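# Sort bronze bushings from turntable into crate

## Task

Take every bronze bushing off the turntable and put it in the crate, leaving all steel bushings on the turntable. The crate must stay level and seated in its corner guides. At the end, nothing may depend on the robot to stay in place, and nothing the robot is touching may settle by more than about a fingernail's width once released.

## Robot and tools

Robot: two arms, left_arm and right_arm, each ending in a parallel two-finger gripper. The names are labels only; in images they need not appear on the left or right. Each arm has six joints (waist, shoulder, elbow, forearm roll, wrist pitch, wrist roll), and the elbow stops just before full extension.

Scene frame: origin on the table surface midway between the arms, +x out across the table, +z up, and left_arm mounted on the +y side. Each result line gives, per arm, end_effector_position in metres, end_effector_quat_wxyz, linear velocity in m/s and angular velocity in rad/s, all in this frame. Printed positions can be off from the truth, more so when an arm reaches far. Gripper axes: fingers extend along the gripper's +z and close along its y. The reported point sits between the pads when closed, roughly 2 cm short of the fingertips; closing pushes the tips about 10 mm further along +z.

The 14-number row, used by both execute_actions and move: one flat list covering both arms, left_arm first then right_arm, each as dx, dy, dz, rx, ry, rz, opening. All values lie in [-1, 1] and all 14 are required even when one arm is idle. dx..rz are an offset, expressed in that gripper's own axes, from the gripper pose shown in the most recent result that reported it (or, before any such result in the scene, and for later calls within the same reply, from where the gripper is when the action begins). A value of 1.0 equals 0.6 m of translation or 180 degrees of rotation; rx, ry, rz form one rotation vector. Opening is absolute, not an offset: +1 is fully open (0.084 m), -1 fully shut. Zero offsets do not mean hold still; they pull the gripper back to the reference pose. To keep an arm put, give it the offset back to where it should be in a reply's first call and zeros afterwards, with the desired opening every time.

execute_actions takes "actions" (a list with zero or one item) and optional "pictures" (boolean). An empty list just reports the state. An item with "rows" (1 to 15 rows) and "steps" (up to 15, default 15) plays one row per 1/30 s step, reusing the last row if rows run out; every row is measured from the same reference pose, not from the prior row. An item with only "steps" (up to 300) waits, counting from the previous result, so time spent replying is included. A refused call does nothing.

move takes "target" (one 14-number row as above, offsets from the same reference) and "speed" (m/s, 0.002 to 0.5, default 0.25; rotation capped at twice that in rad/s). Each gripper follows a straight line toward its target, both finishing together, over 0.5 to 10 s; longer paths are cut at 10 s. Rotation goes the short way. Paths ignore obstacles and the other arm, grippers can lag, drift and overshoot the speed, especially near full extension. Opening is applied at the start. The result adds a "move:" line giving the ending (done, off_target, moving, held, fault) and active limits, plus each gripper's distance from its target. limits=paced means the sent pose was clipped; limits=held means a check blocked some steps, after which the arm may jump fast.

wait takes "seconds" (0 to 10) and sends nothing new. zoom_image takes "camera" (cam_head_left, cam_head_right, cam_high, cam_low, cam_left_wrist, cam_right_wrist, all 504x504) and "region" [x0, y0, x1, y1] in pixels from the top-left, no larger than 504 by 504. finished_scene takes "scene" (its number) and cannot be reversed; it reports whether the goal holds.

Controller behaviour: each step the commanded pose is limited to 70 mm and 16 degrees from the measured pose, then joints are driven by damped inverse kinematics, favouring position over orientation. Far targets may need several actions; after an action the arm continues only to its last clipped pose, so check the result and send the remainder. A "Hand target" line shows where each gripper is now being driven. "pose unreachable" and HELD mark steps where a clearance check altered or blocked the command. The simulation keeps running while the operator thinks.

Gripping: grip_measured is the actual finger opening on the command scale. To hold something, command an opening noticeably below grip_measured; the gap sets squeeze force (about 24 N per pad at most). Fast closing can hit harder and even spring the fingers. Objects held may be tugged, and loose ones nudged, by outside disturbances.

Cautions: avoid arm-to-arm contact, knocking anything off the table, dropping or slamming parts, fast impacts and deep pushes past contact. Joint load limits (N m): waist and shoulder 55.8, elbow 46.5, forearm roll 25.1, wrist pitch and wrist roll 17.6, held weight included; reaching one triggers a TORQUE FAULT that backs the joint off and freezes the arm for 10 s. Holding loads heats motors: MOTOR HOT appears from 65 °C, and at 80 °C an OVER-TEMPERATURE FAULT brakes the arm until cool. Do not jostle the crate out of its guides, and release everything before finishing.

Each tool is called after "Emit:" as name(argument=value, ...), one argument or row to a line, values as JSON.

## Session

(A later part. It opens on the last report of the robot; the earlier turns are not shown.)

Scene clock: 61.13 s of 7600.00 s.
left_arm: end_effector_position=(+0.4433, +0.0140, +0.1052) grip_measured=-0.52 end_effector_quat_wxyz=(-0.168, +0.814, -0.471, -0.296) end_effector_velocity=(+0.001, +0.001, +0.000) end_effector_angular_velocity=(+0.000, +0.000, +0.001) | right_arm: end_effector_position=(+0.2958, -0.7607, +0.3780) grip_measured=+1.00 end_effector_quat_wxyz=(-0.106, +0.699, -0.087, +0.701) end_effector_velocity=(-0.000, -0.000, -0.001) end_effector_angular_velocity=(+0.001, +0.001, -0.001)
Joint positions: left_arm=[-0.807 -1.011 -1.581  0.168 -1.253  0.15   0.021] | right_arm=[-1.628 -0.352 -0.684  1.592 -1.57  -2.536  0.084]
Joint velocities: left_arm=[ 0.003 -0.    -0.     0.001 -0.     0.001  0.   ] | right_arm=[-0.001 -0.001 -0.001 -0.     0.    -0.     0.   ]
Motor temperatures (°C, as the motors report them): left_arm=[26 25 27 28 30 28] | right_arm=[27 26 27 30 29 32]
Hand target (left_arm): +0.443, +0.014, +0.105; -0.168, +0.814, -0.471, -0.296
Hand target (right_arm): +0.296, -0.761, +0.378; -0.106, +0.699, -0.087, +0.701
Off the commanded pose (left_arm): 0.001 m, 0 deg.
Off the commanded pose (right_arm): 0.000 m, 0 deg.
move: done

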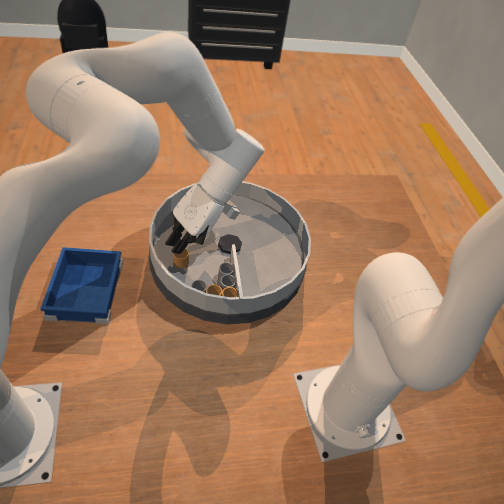

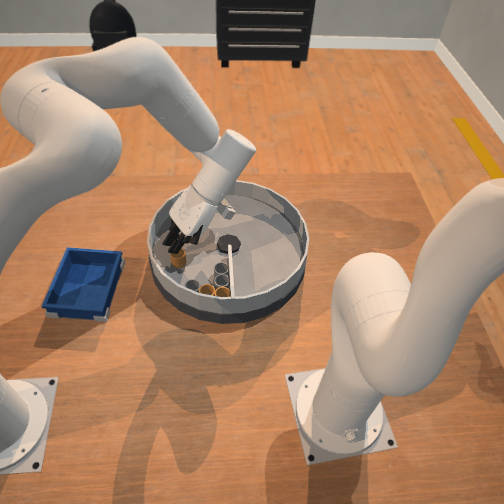

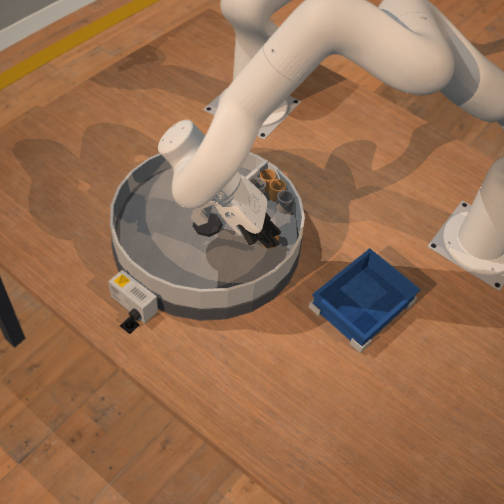

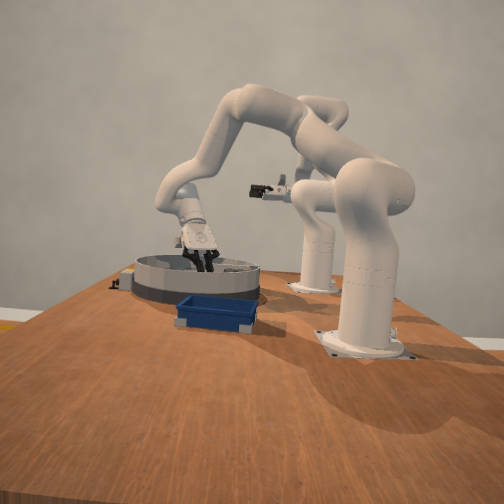

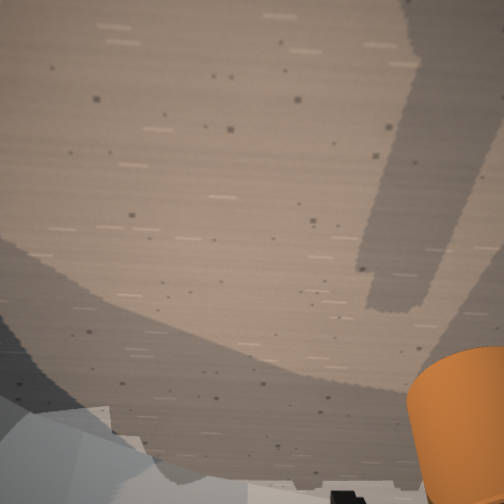

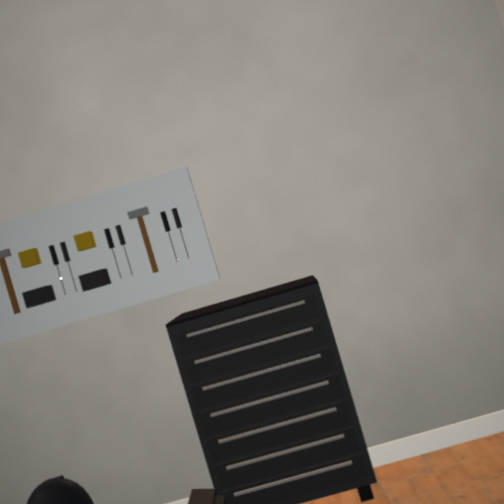

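Emit:
move(
  target=[-0.017,0.005,-0.0204,0,0,0,-0.5,0,0,0,0,0,0,1],
)

Emit:
move(
  target=[0,0.085,0,0,0.222,0,0.75,0,0,0,0,0,0,1],
  speed=0.5,
)

Emit:
move(
  target=[-0.005,0.015,0.068,0,0,0,0.75,0,0,0,0,0,0,1],
)

Emit:
move(
  target=[0,0,0,0,0,0,-0.5,0,0,0,0,0,0,1],
)

Emit:
zoom_image(
  camera="cam_head_left",
  region=[150,190,270,310],
)

Scene clock: 63.63 s of 7600.00 s.
left_arm: end_effector_position=(+0.4407, +0.0126, +0.1209) grip_measured=-0.52 end_effector_quat_wxyz=(-0.168, +0.814, -0.471, -0.296) end_effector_velocity=(-0.001, +0.000, +0.001) end_effector_angular_velocity=(+0.000, +0.002, -0.002) | right_arm: end_effector_position=(+0.2958, -0.7607, +0.3780) grip_measured=+1.00 end_effector_quat_wxyz=(-0.106, +0.699, -0.087, +0.701) end_effector_velocity=(+0.000, +0.000, -0.000) end_effector_angular_velocity=(+0.000, +0.001, +0.000)
Joint positions: left_arm=[-0.812 -0.984 -1.572  0.164 -1.271  0.151  0.021] | right_arm=[-1.628 -0.352 -0.684  1.592 -1.57  -2.536  0.084]
Joint velocities: left_arm=[-0.001  0.002  0.001  0.    -0.002  0.002  0.   ] | right_arm=[ 0.001 -0.     0.     0.     0.001 -0.     0.   ]
Motor temperatures (°C, as the motors report them): left_arm=[26 25 27 28 30 28] | right_arm=[27 26 27 30 29 32]
Hand target (left_arm): +0.441, +0.013, +0.121; -0.168, +0.814, -0.471, -0.296
Hand target (right_arm): +0.296, -0.761, +0.378; -0.106, +0.699, -0.087, +0.701
Off the commanded pose (left_arm): 0.000 m, 0 deg.
Off the commanded pose (right_arm): 0.000 m, 0 deg.
move: done

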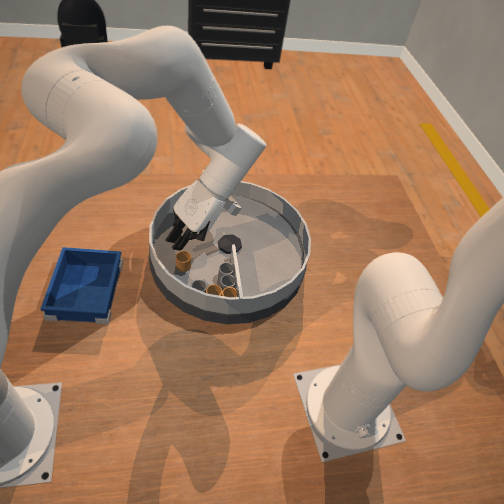

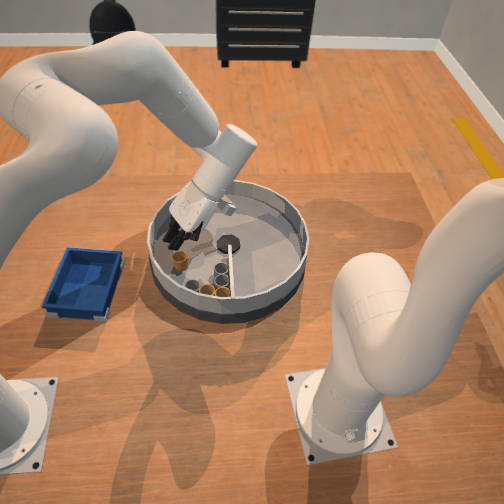

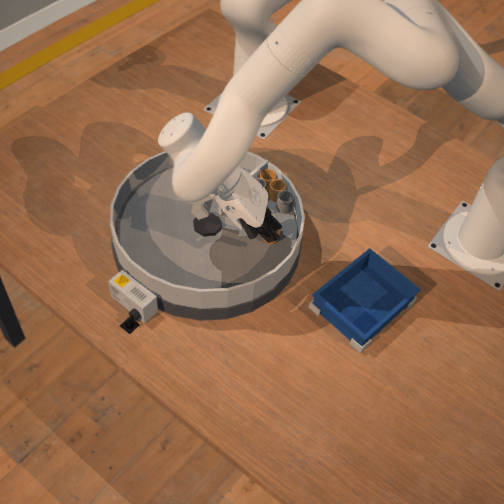

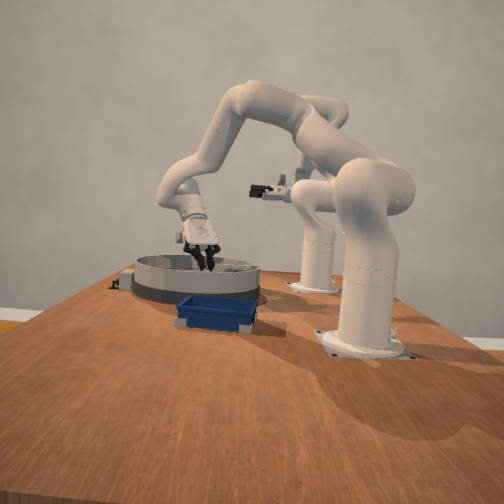

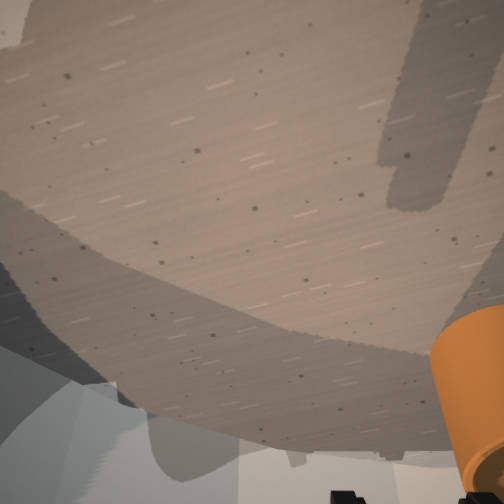

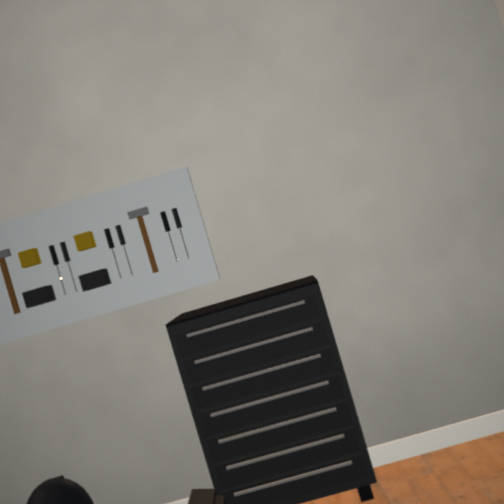

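Scene clock: 64.93 s of 7600.00 s.
left_arm: end_effector_position=(+0.3966, -0.0128, +0.1209) grip_measured=+0.75 end_effector_quat_wxyz=(+0.002, +0.866, -0.501, +0.000) end_effector_velocity=(-0.001, +0.000, +0.000) end_effector_angular_velocity=(-0.008, -0.002, +0.001) | right_arm: end_effector_position=(+0.2958, -0.7607, +0.3780) grip_measured=+1.00 end_effector_quat_wxyz=(-0.106, +0.699, -0.087, +0.701) end_effector_velocity=(-0.000, +0.000, +0.000) end_effector_angular_velocity=(+0.000, -0.000, -0.000)
Joint positions: left_arm=[-0.831 -0.568 -0.99  -0.008 -0.42   0.241  0.075] | right_arm=[-1.628 -0.352 -0.684  1.592 -1.57  -2.536  0.084]
Joint velocities: left_arm=[ 0.001  0.004  0.007 -0.011  0.01   0.01   0.   ] | right_arm=[-0.     0.001  0.     0.     0.     0.    -0.   ]
Motor temperatures (°C, as the motors report them): left_arm=[26 25 27 28 30 28] | right_arm=[27 26 27 30 29 32]
Hand target (left_arm): +0.396, -0.013, +0.121; +0.002, +0.866, -0.501, +0.000
Hand target (right_arm): +0.296, -0.761, +0.378; -0.106, +0.699, -0.087, +0.701
Off the commanded pose (left_arm): 0.000 m, 0 deg.
Off the commanded pose (right_arm): 0.000 m, 0 deg.
move: done

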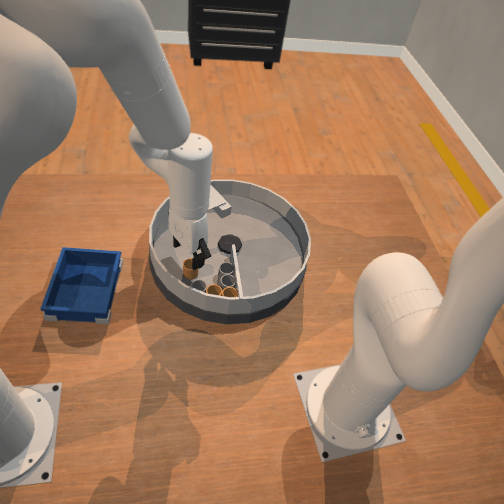

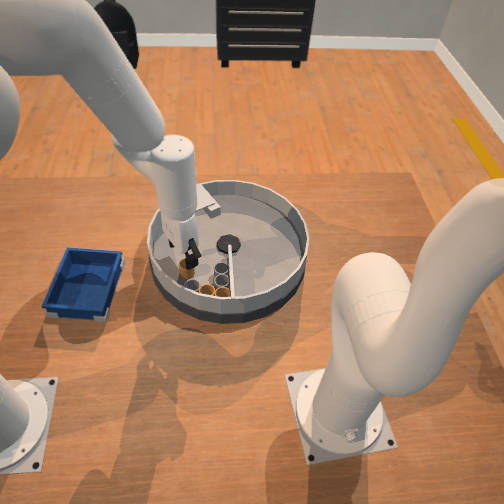

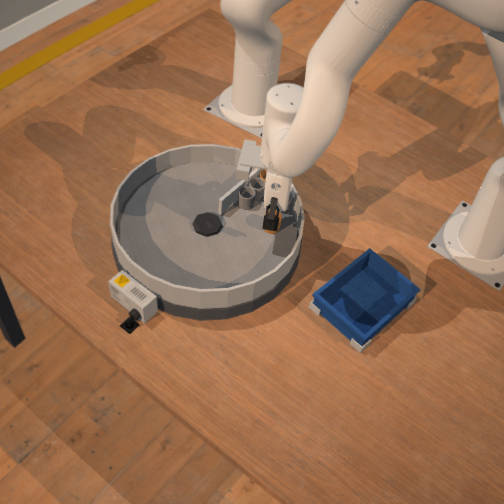

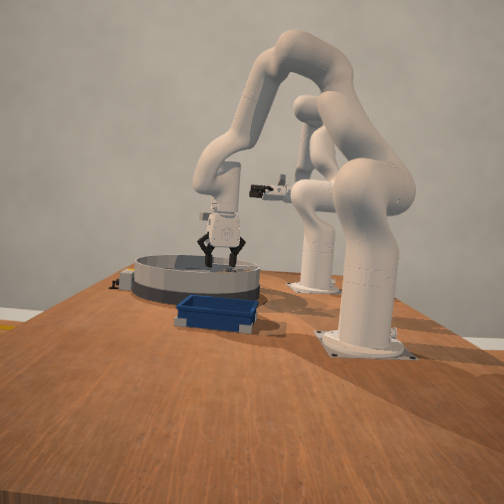

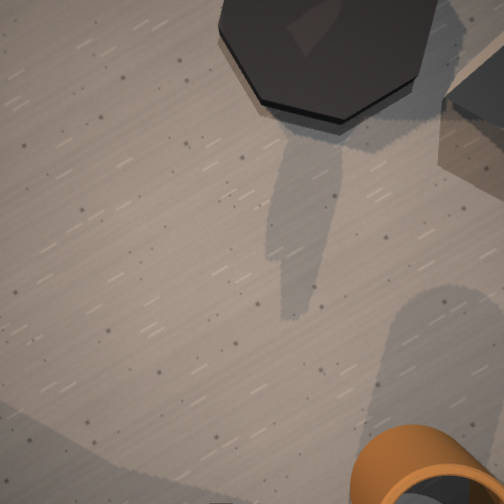

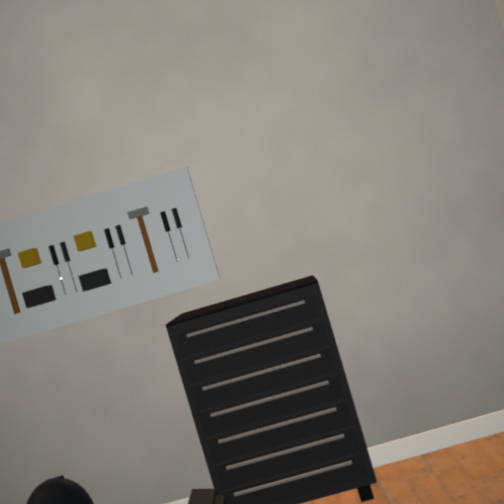

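Scene clock: 65.73 s of 7600.00 s.
left_arm: end_effector_position=(+0.3874, -0.0149, +0.0805) grip_measured=+0.75 end_effector_quat_wxyz=(+0.002, +0.866, -0.501, +0.000) end_effector_velocity=(-0.001, +0.000, -0.002) end_effector_angular_velocity=(+0.001, +0.001, -0.000) | right_arm: end_effector_position=(+0.2958, -0.7607, +0.3780) grip_measured=+1.00 end_effector_quat_wxyz=(-0.106, +0.699, -0.087, +0.701) end_effector_velocity=(-0.000, -0.000, +0.000) end_effector_angular_velocity=(-0.001, -0.000, -0.001)
Joint positions: left_arm=[-0.847 -0.64  -0.98  -0.01  -0.338  0.227  0.075] | right_arm=[-1.628 -0.352 -0.684  1.592 -1.57  -2.536  0.084]
Joint velocities: left_arm=[-0.001 -0.004  0.001  0.001  0.003 -0.001 -0.   ] | right_arm=[-0.001  0.001  0.    -0.    -0.    -0.    -0.   ]
Motor temperatures (°C, as the motors report them): left_arm=[26 25 27 28 30 28] | right_arm=[27 26 27 30 29 32]
Hand target (left_arm): +0.387, -0.015, +0.080; +0.002, +0.866, -0.501, +0.000
Hand target (right_arm): +0.296, -0.761, +0.378; -0.106, +0.699, -0.087, +0.701
Off the commanded pose (left_arm): 0.000 m, 0 deg.
Off the commanded pose (right_arm): 0.000 m, 0 deg.
move: done

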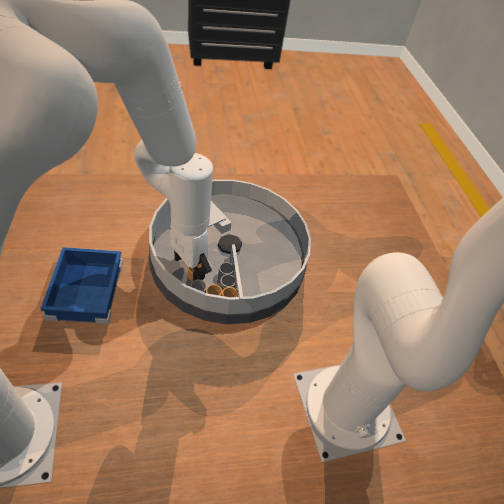

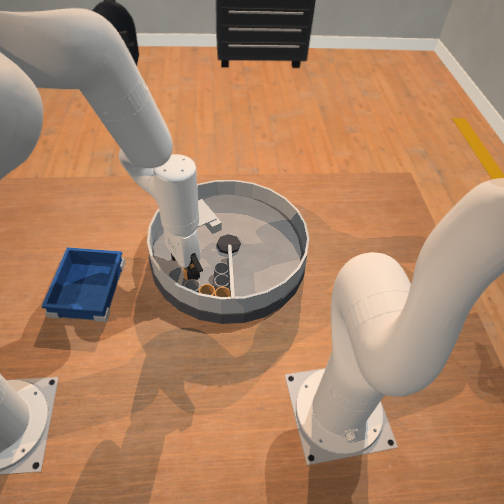

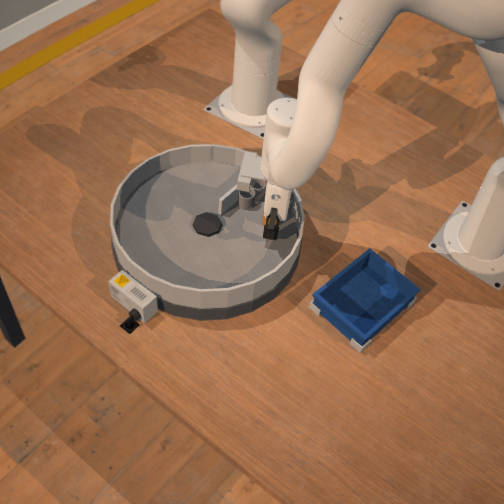

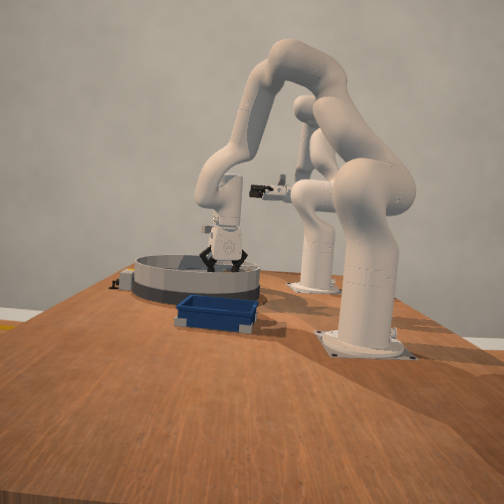

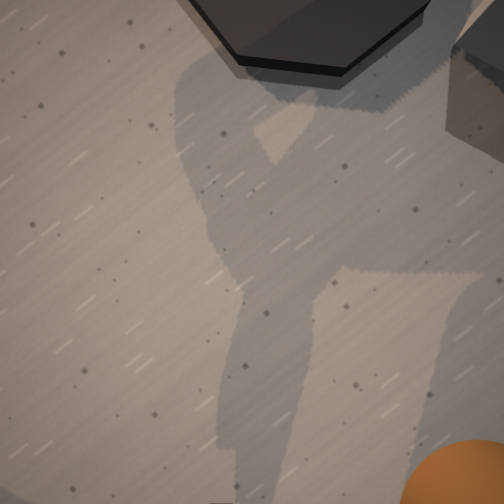

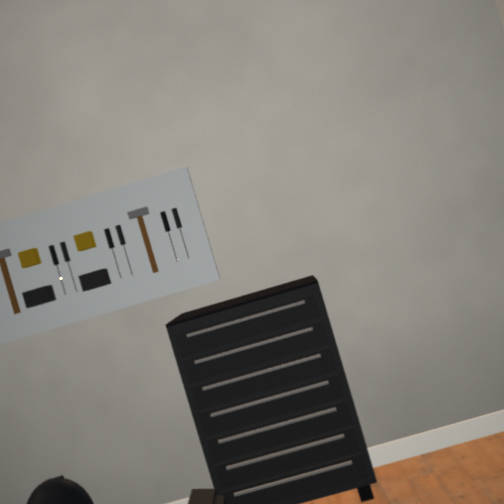

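Scene clock: 66.23 s of 7600.00 s.
left_arm: end_effector_position=(+0.3874, -0.0150, +0.0806) grip_measured=-0.15 end_effector_quat_wxyz=(+0.002, +0.866, -0.501, +0.000) end_effector_velocity=(+0.000, +0.000, +0.000) end_effector_angular_velocity=(+0.000, +0.000, -0.001) | right_arm: end_effector_position=(+0.2958, -0.7607, +0.3780) grip_measured=+1.00 end_effector_quat_wxyz=(-0.106, +0.699, -0.087, +0.701) end_effector_velocity=(-0.000, -0.000, +0.000) end_effector_angular_velocity=(+0.000, -0.001, +0.000)
Joint positions: left_arm=[-0.847 -0.64  -0.98  -0.01  -0.338  0.227  0.038] | right_arm=[-1.628 -0.352 -0.684  1.592 -1.57  -2.536  0.084]
Joint velocities: left_arm=[ 0.     0.     0.     0.    -0.     0.001  0.   ] | right_arm=[-0.001 -0.    -0.    -0.    -0.001 -0.     0.   ]
Motor temperatures (°C, as the motors report them): left_arm=[26 25 27 28 30 28] | right_arm=[27 26 27 30 29 32]
Hand target (left_arm): +0.387, -0.015, +0.081; +0.002, +0.866, -0.501, +0.000
Hand target (right_arm): +0.296, -0.761, +0.378; -0.106, +0.699, -0.087, +0.701
Off the commanded pose (left_arm): 0.000 m, 0 deg.
Off the commanded pose (right_arm): 0.000 m, 0 deg.
move: done

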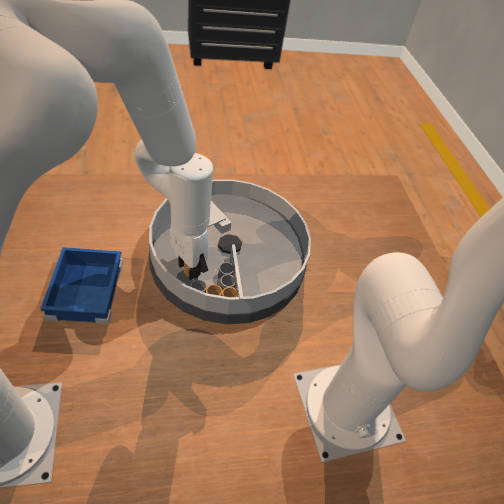

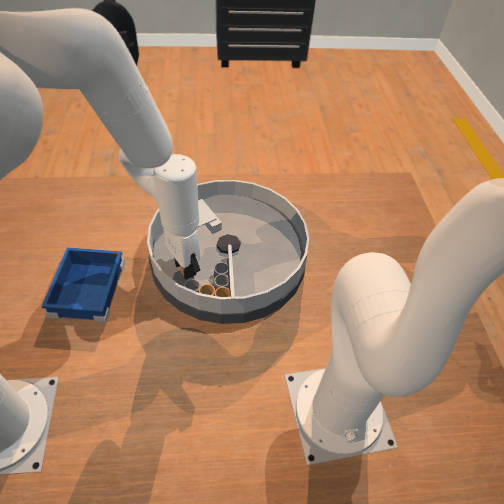

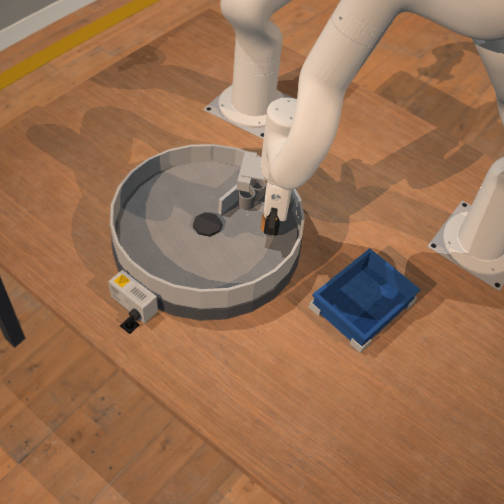

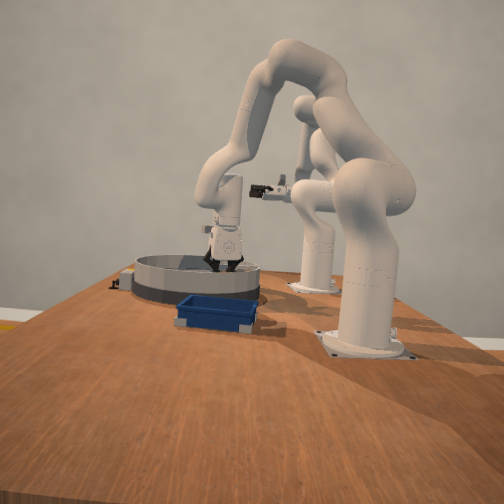

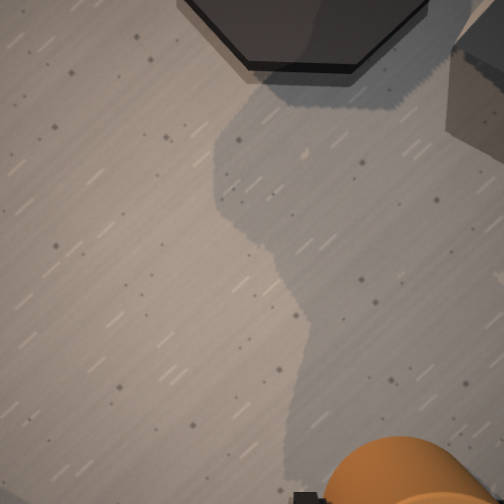

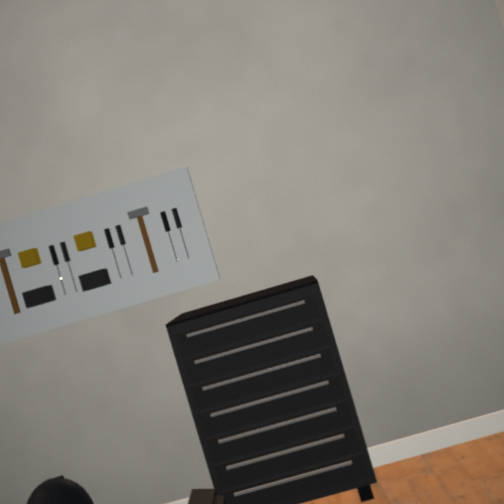

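Region (150, 190, 270, 310) of cam_head_left's 504x504 image, scaled by 4.200, with more detail than that image has.

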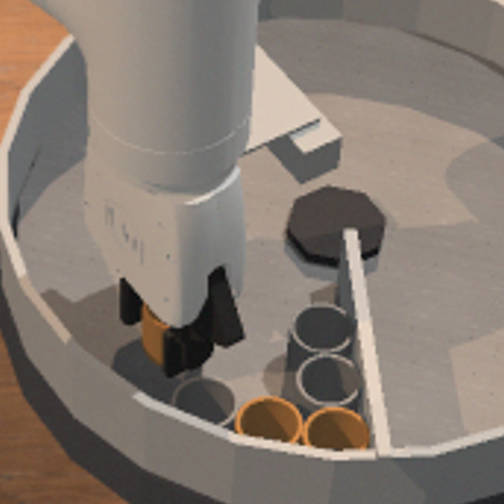

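Emit:
move(
  target=[0,0,-0.14,0,0,0,-0.5,0,0,0,0,0,0,1],
  speed=0.2,
)

Emit:
move(
  target=[-0.44,-0.105,0,0,0,-0.333,-0.5,0,0,0,0,0,0,1],
  speed=0.35,
)

Scene clock: 68.33 s of 7600.00 s.
left_arm: end_effector_position=(+0.3874, -0.0146, +0.1640) grip_measured=-0.15 end_effector_quat_wxyz=(+0.002, +0.866, -0.501, +0.000) end_effector_velocity=(+0.001, -0.001, +0.003) end_effector_angular_velocity=(-0.002, -0.002, -0.002) | right_arm: end_effector_position=(+0.2958, -0.7607, +0.3780) grip_measured=+1.00 end_effector_quat_wxyz=(-0.106, +0.699, -0.087, +0.701) end_effector_velocity=(-0.000, +0.000, -0.000) end_effector_angular_velocity=(+0.000, +0.000, -0.000)
Joint positions: left_arm=[-0.847 -0.479 -0.981 -0.007 -0.5    0.225  0.038] | right_arm=[-1.628 -0.352 -0.684  1.592 -1.57  -2.536  0.084]
Joint velocities: left_arm=[-0.     0.005 -0.002  0.001 -0.004  0.002  0.   ] | right_arm=[-0. -0.  0. -0. -0. -0.  0.]
Motor temperatures (°C, as the motors report them): left_arm=[26 25 27 28 30 28] | right_arm=[27 26 27 30 29 32]
Hand target (left_arm): +0.388, -0.015, +0.164; +0.002, +0.866, -0.501, +0.000
Hand target (right_arm): +0.296, -0.761, +0.378; -0.106, +0.699, -0.087, +0.701
Off the commanded pose (left_arm): 0.001 m, 0 deg.
Off the commanded pose (right_arm): 0.000 m, 0 deg.
move: done

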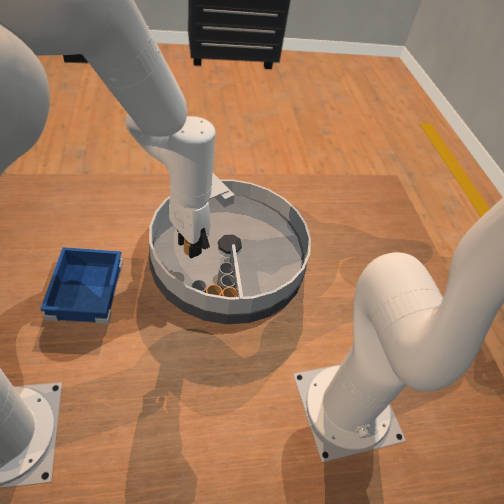

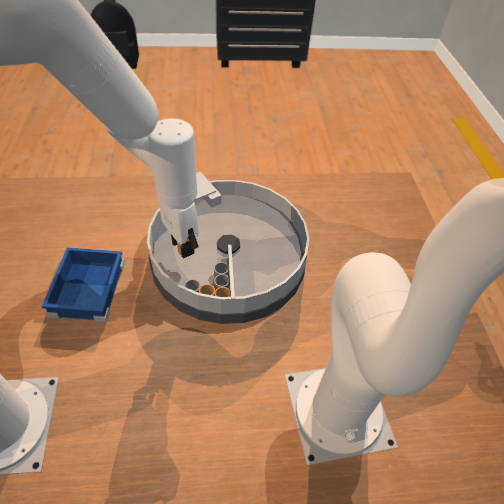

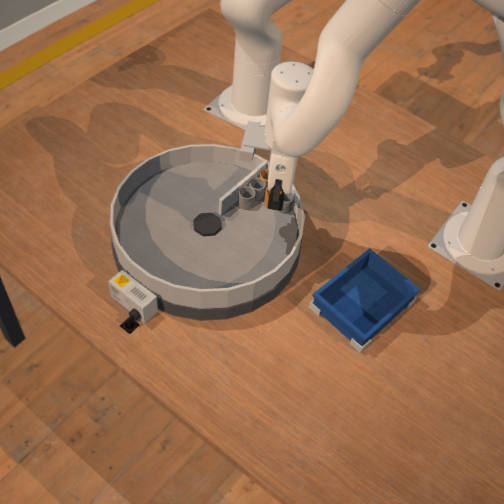

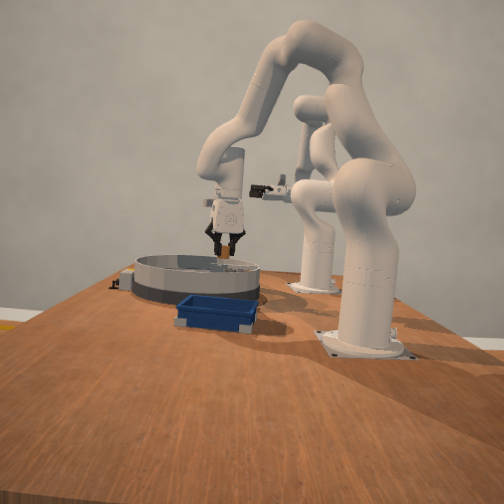

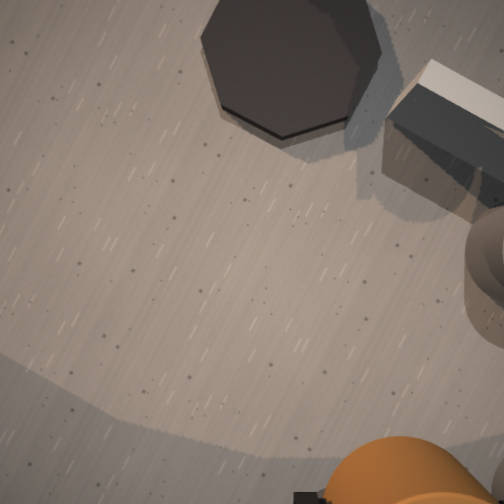

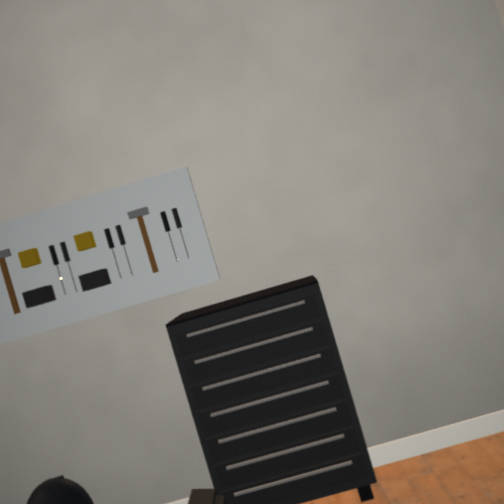

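Scene clock: 70.37 s of 7600.00 s.
left_arm: end_effector_position=(+0.3092, +0.2448, +0.1631) grip_measured=-0.15 end_effector_quat_wxyz=(+0.002, +1.000, -0.002, -0.001) end_effector_velocity=(-0.001, +0.002, +0.000) end_effector_angular_velocity=(+0.001, +0.000, +0.005) | right_arm: end_effector_position=(+0.2958, -0.7607, +0.3780) grip_measured=+1.00 end_effector_quat_wxyz=(-0.106, +0.699, -0.087, +0.701) end_effector_velocity=(-0.000, -0.000, +0.000) end_effector_angular_velocity=(-0.001, -0.000, +0.000)
Joint positions: left_arm=[-0.438 -0.016 -0.374 -0.013 -0.359 -0.406  0.038] | right_arm=[-1.628 -0.352 -0.684  1.592 -1.57  -2.536  0.084]
Joint velocities: left_arm=[ 0.004  0.004  0.003  0.002 -0.001 -0.003  0.   ] | right_arm=[-0.  0. -0. -0. -0.  0.  0.]
Motor temperatures (°C, as the motors report them): left_arm=[26 25 27 28 30 28] | right_arm=[27 26 27 30 29 32]
Hand target (left_arm): +0.309, +0.245, +0.163; +0.002, +1.000, -0.001, -0.001
Hand target (right_arm): +0.296, -0.761, +0.378; -0.106, +0.699, -0.087, +0.701
Off the commanded pose (left_arm): 0.002 m, 0 deg.
Off the commanded pose (right_arm): 0.000 m, 0 deg.
move: done

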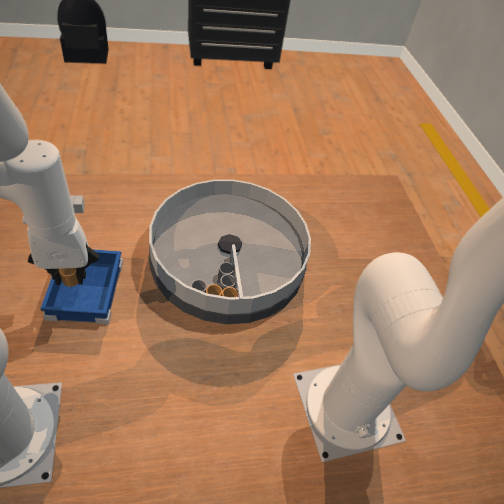

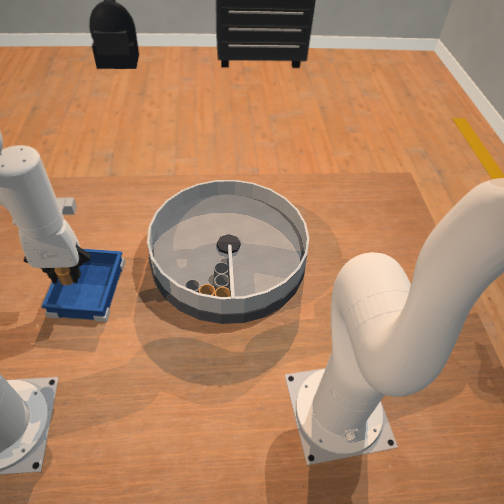

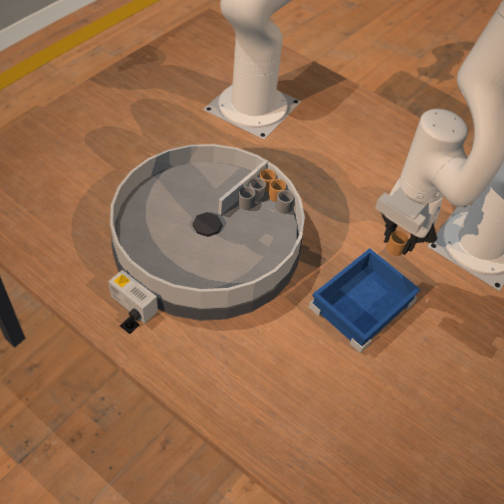

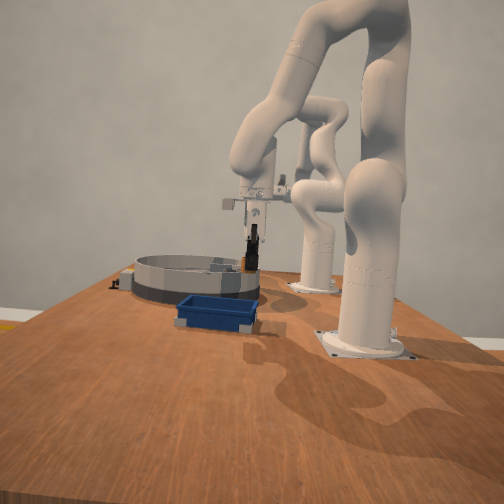

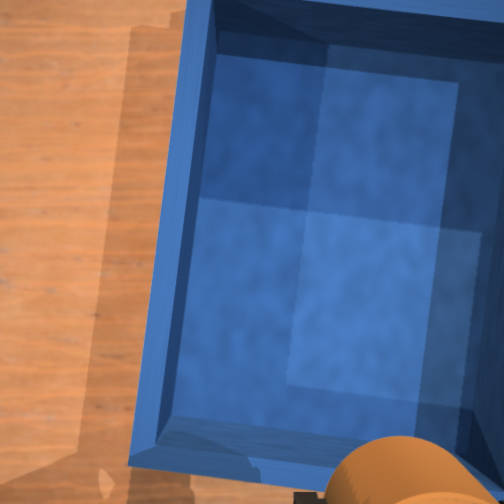

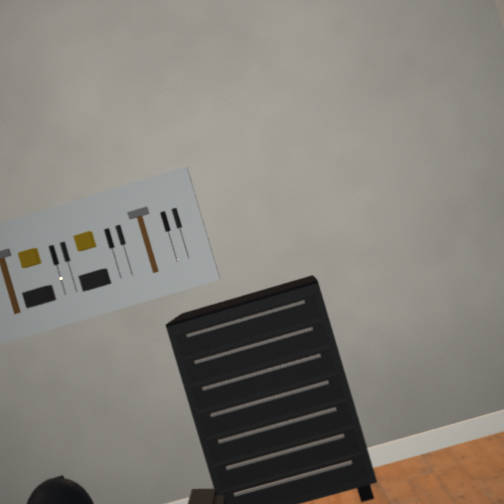

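Emit:
move(
  target=[0.035,-0.003,0.193,0,0,0.035,-0.5,0,0,0,0,0,0,1],
  speed=0.15,
)

Emit:
move(
  target=[0,0,0.018,0,0,0,-0.5,0,0,0,0,0,0,1],
  speed=0.015,
)

Scene clock: 73.00 s of 7600.00 s.
left_arm: end_effector_position=(+0.3299, +0.2460, +0.0479) grip_measured=-0.15 end_effector_quat_wxyz=(-0.000, +0.998, -0.057, -0.000) end_effector_velocity=(-0.000, -0.000, -0.002) end_effector_angular_velocity=(+0.001, +0.001, -0.002) | right_arm: end_effector_position=(+0.2958, -0.7607, +0.3780) grip_measured=+1.00 end_effector_quat_wxyz=(-0.106, +0.699, -0.087, +0.701) end_effector_velocity=(+0.000, +0.000, -0.000) end_effector_angular_velocity=(+0.000, -0.000, +0.000)
Joint positions: left_arm=[-0.411 -0.433 -0.435 -0.032 -0.003 -0.25   0.038] | right_arm=[-1.628 -0.352 -0.684  1.592 -1.57  -2.536  0.084]
Joint velocities: left_arm=[-0.001 -0.007 -0.002 -0.018  0.004  0.019 -0.   ] | right_arm=[ 0.     0.     0.001  0.     0.    -0.     0.   ]
Motor temperatures (°C, as the motors report them): left_arm=[26 25 27 28 30 28] | right_arm=[27 26 27 30 29 32]
Hand target (left_arm): +0.330, +0.246, +0.048; -0.000, +0.998, -0.057, -0.000
Hand target (right_arm): +0.296, -0.761, +0.378; -0.106, +0.699, -0.087, +0.701
Off the commanded pose (left_arm): 0.001 m, 0 deg.
Off the commanded pose (right_arm): 0.000 m, 0 deg.
move: done

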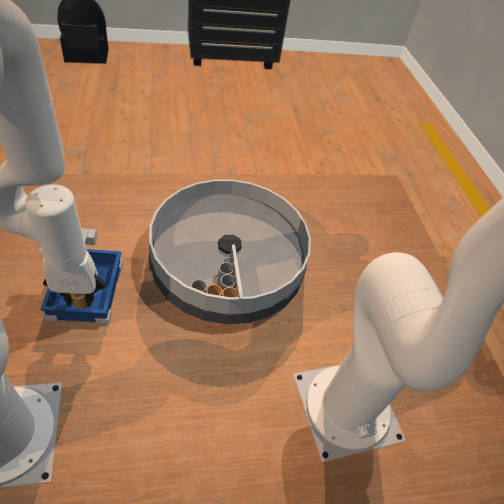

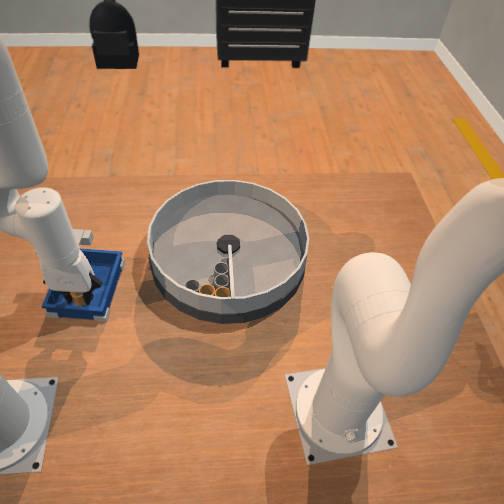

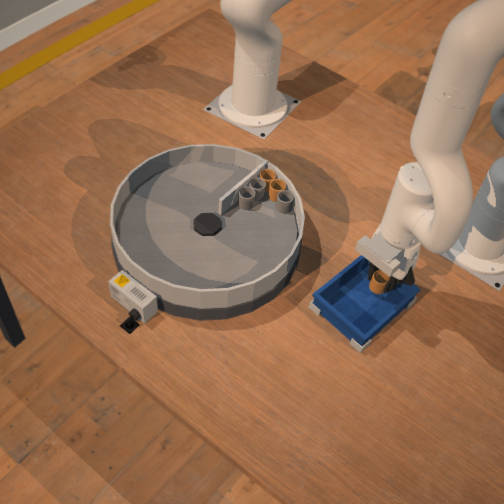

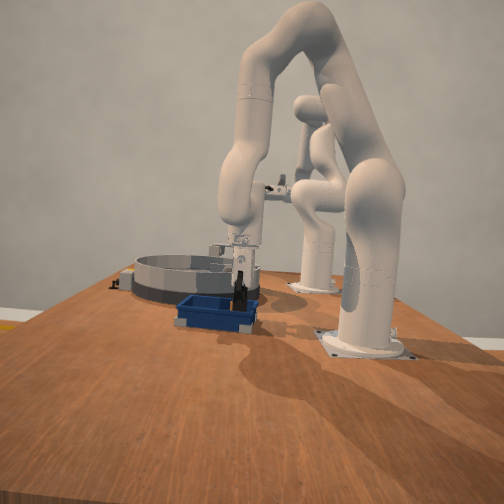

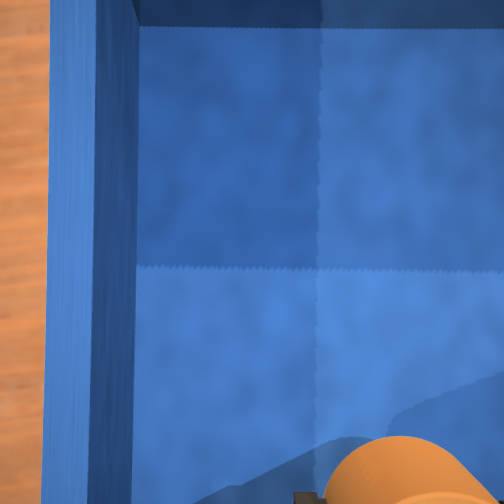

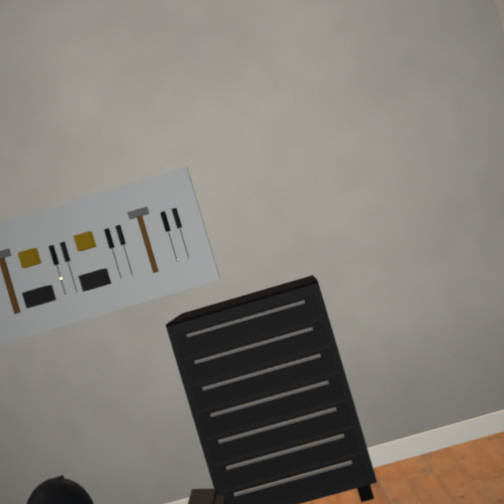

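Scene clock: 73.93 s of 7600.00 s.
left_arm: end_effector_position=(+0.3299, +0.2460, +0.0373) grip_measured=-0.15 end_effector_quat_wxyz=(-0.000, +0.998, -0.057, -0.000) end_effector_velocity=(+0.000, -0.000, -0.001) end_effector_angular_velocity=(-0.001, -0.001, -0.000) | right_arm: end_effector_position=(+0.2958, -0.7607, +0.3780) grip_measured=+1.00 end_effector_quat_wxyz=(-0.106, +0.699, -0.087, +0.701) end_effector_velocity=(+0.000, +0.000, -0.000) end_effector_angular_velocity=(+0.000, -0.000, +0.000)
Joint positions: left_arm=[-0.412 -0.47  -0.442 -0.024  0.027 -0.259  0.038] | right_arm=[-1.628 -0.352 -0.684  1.592 -1.57  -2.536  0.084]
Joint velocities: left_arm=[ 0.001 -0.004 -0.001  0.026  0.004 -0.025  0.   ] | right_arm=[ 0. -0. -0.  0.  0. -0.  0.]
Motor temperatures (°C, as the motors report them): left_arm=[26 25 27 28 30 28] | right_arm=[27 26 27 30 29 32]
Hand target (left_arm): +0.330, +0.246, +0.037; -0.000, +0.998, -0.057, -0.000
Hand target (right_arm): +0.296, -0.761, +0.378; -0.106, +0.699, -0.087, +0.701
Off the commanded pose (left_arm): 0.000 m, 0 deg.
Off the commanded pose (right_arm): 0.000 m, 0 deg.
move: done

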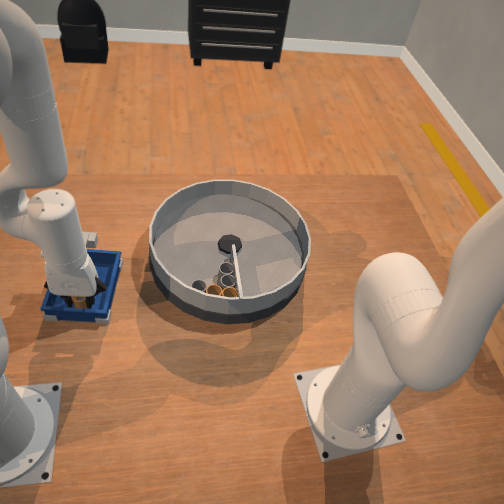

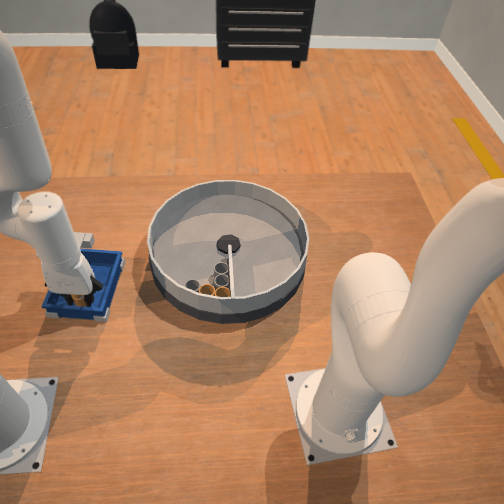

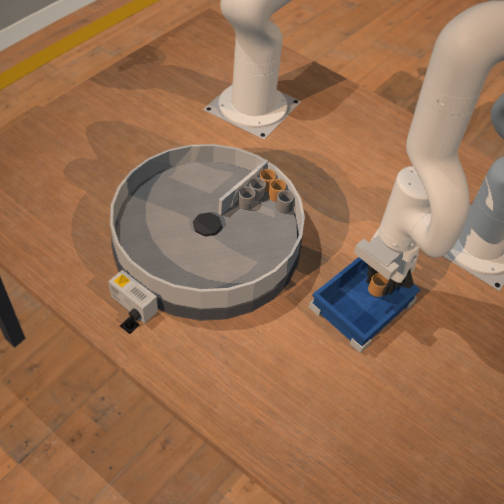

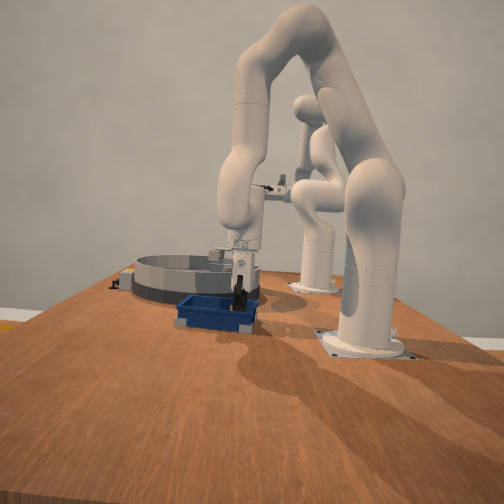

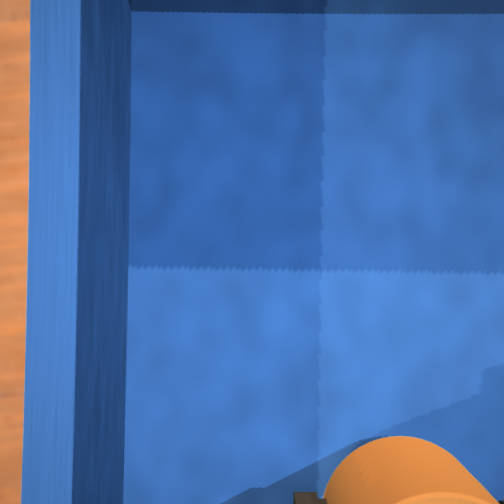

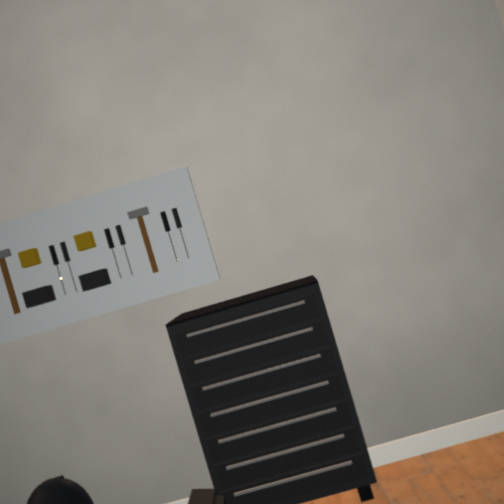

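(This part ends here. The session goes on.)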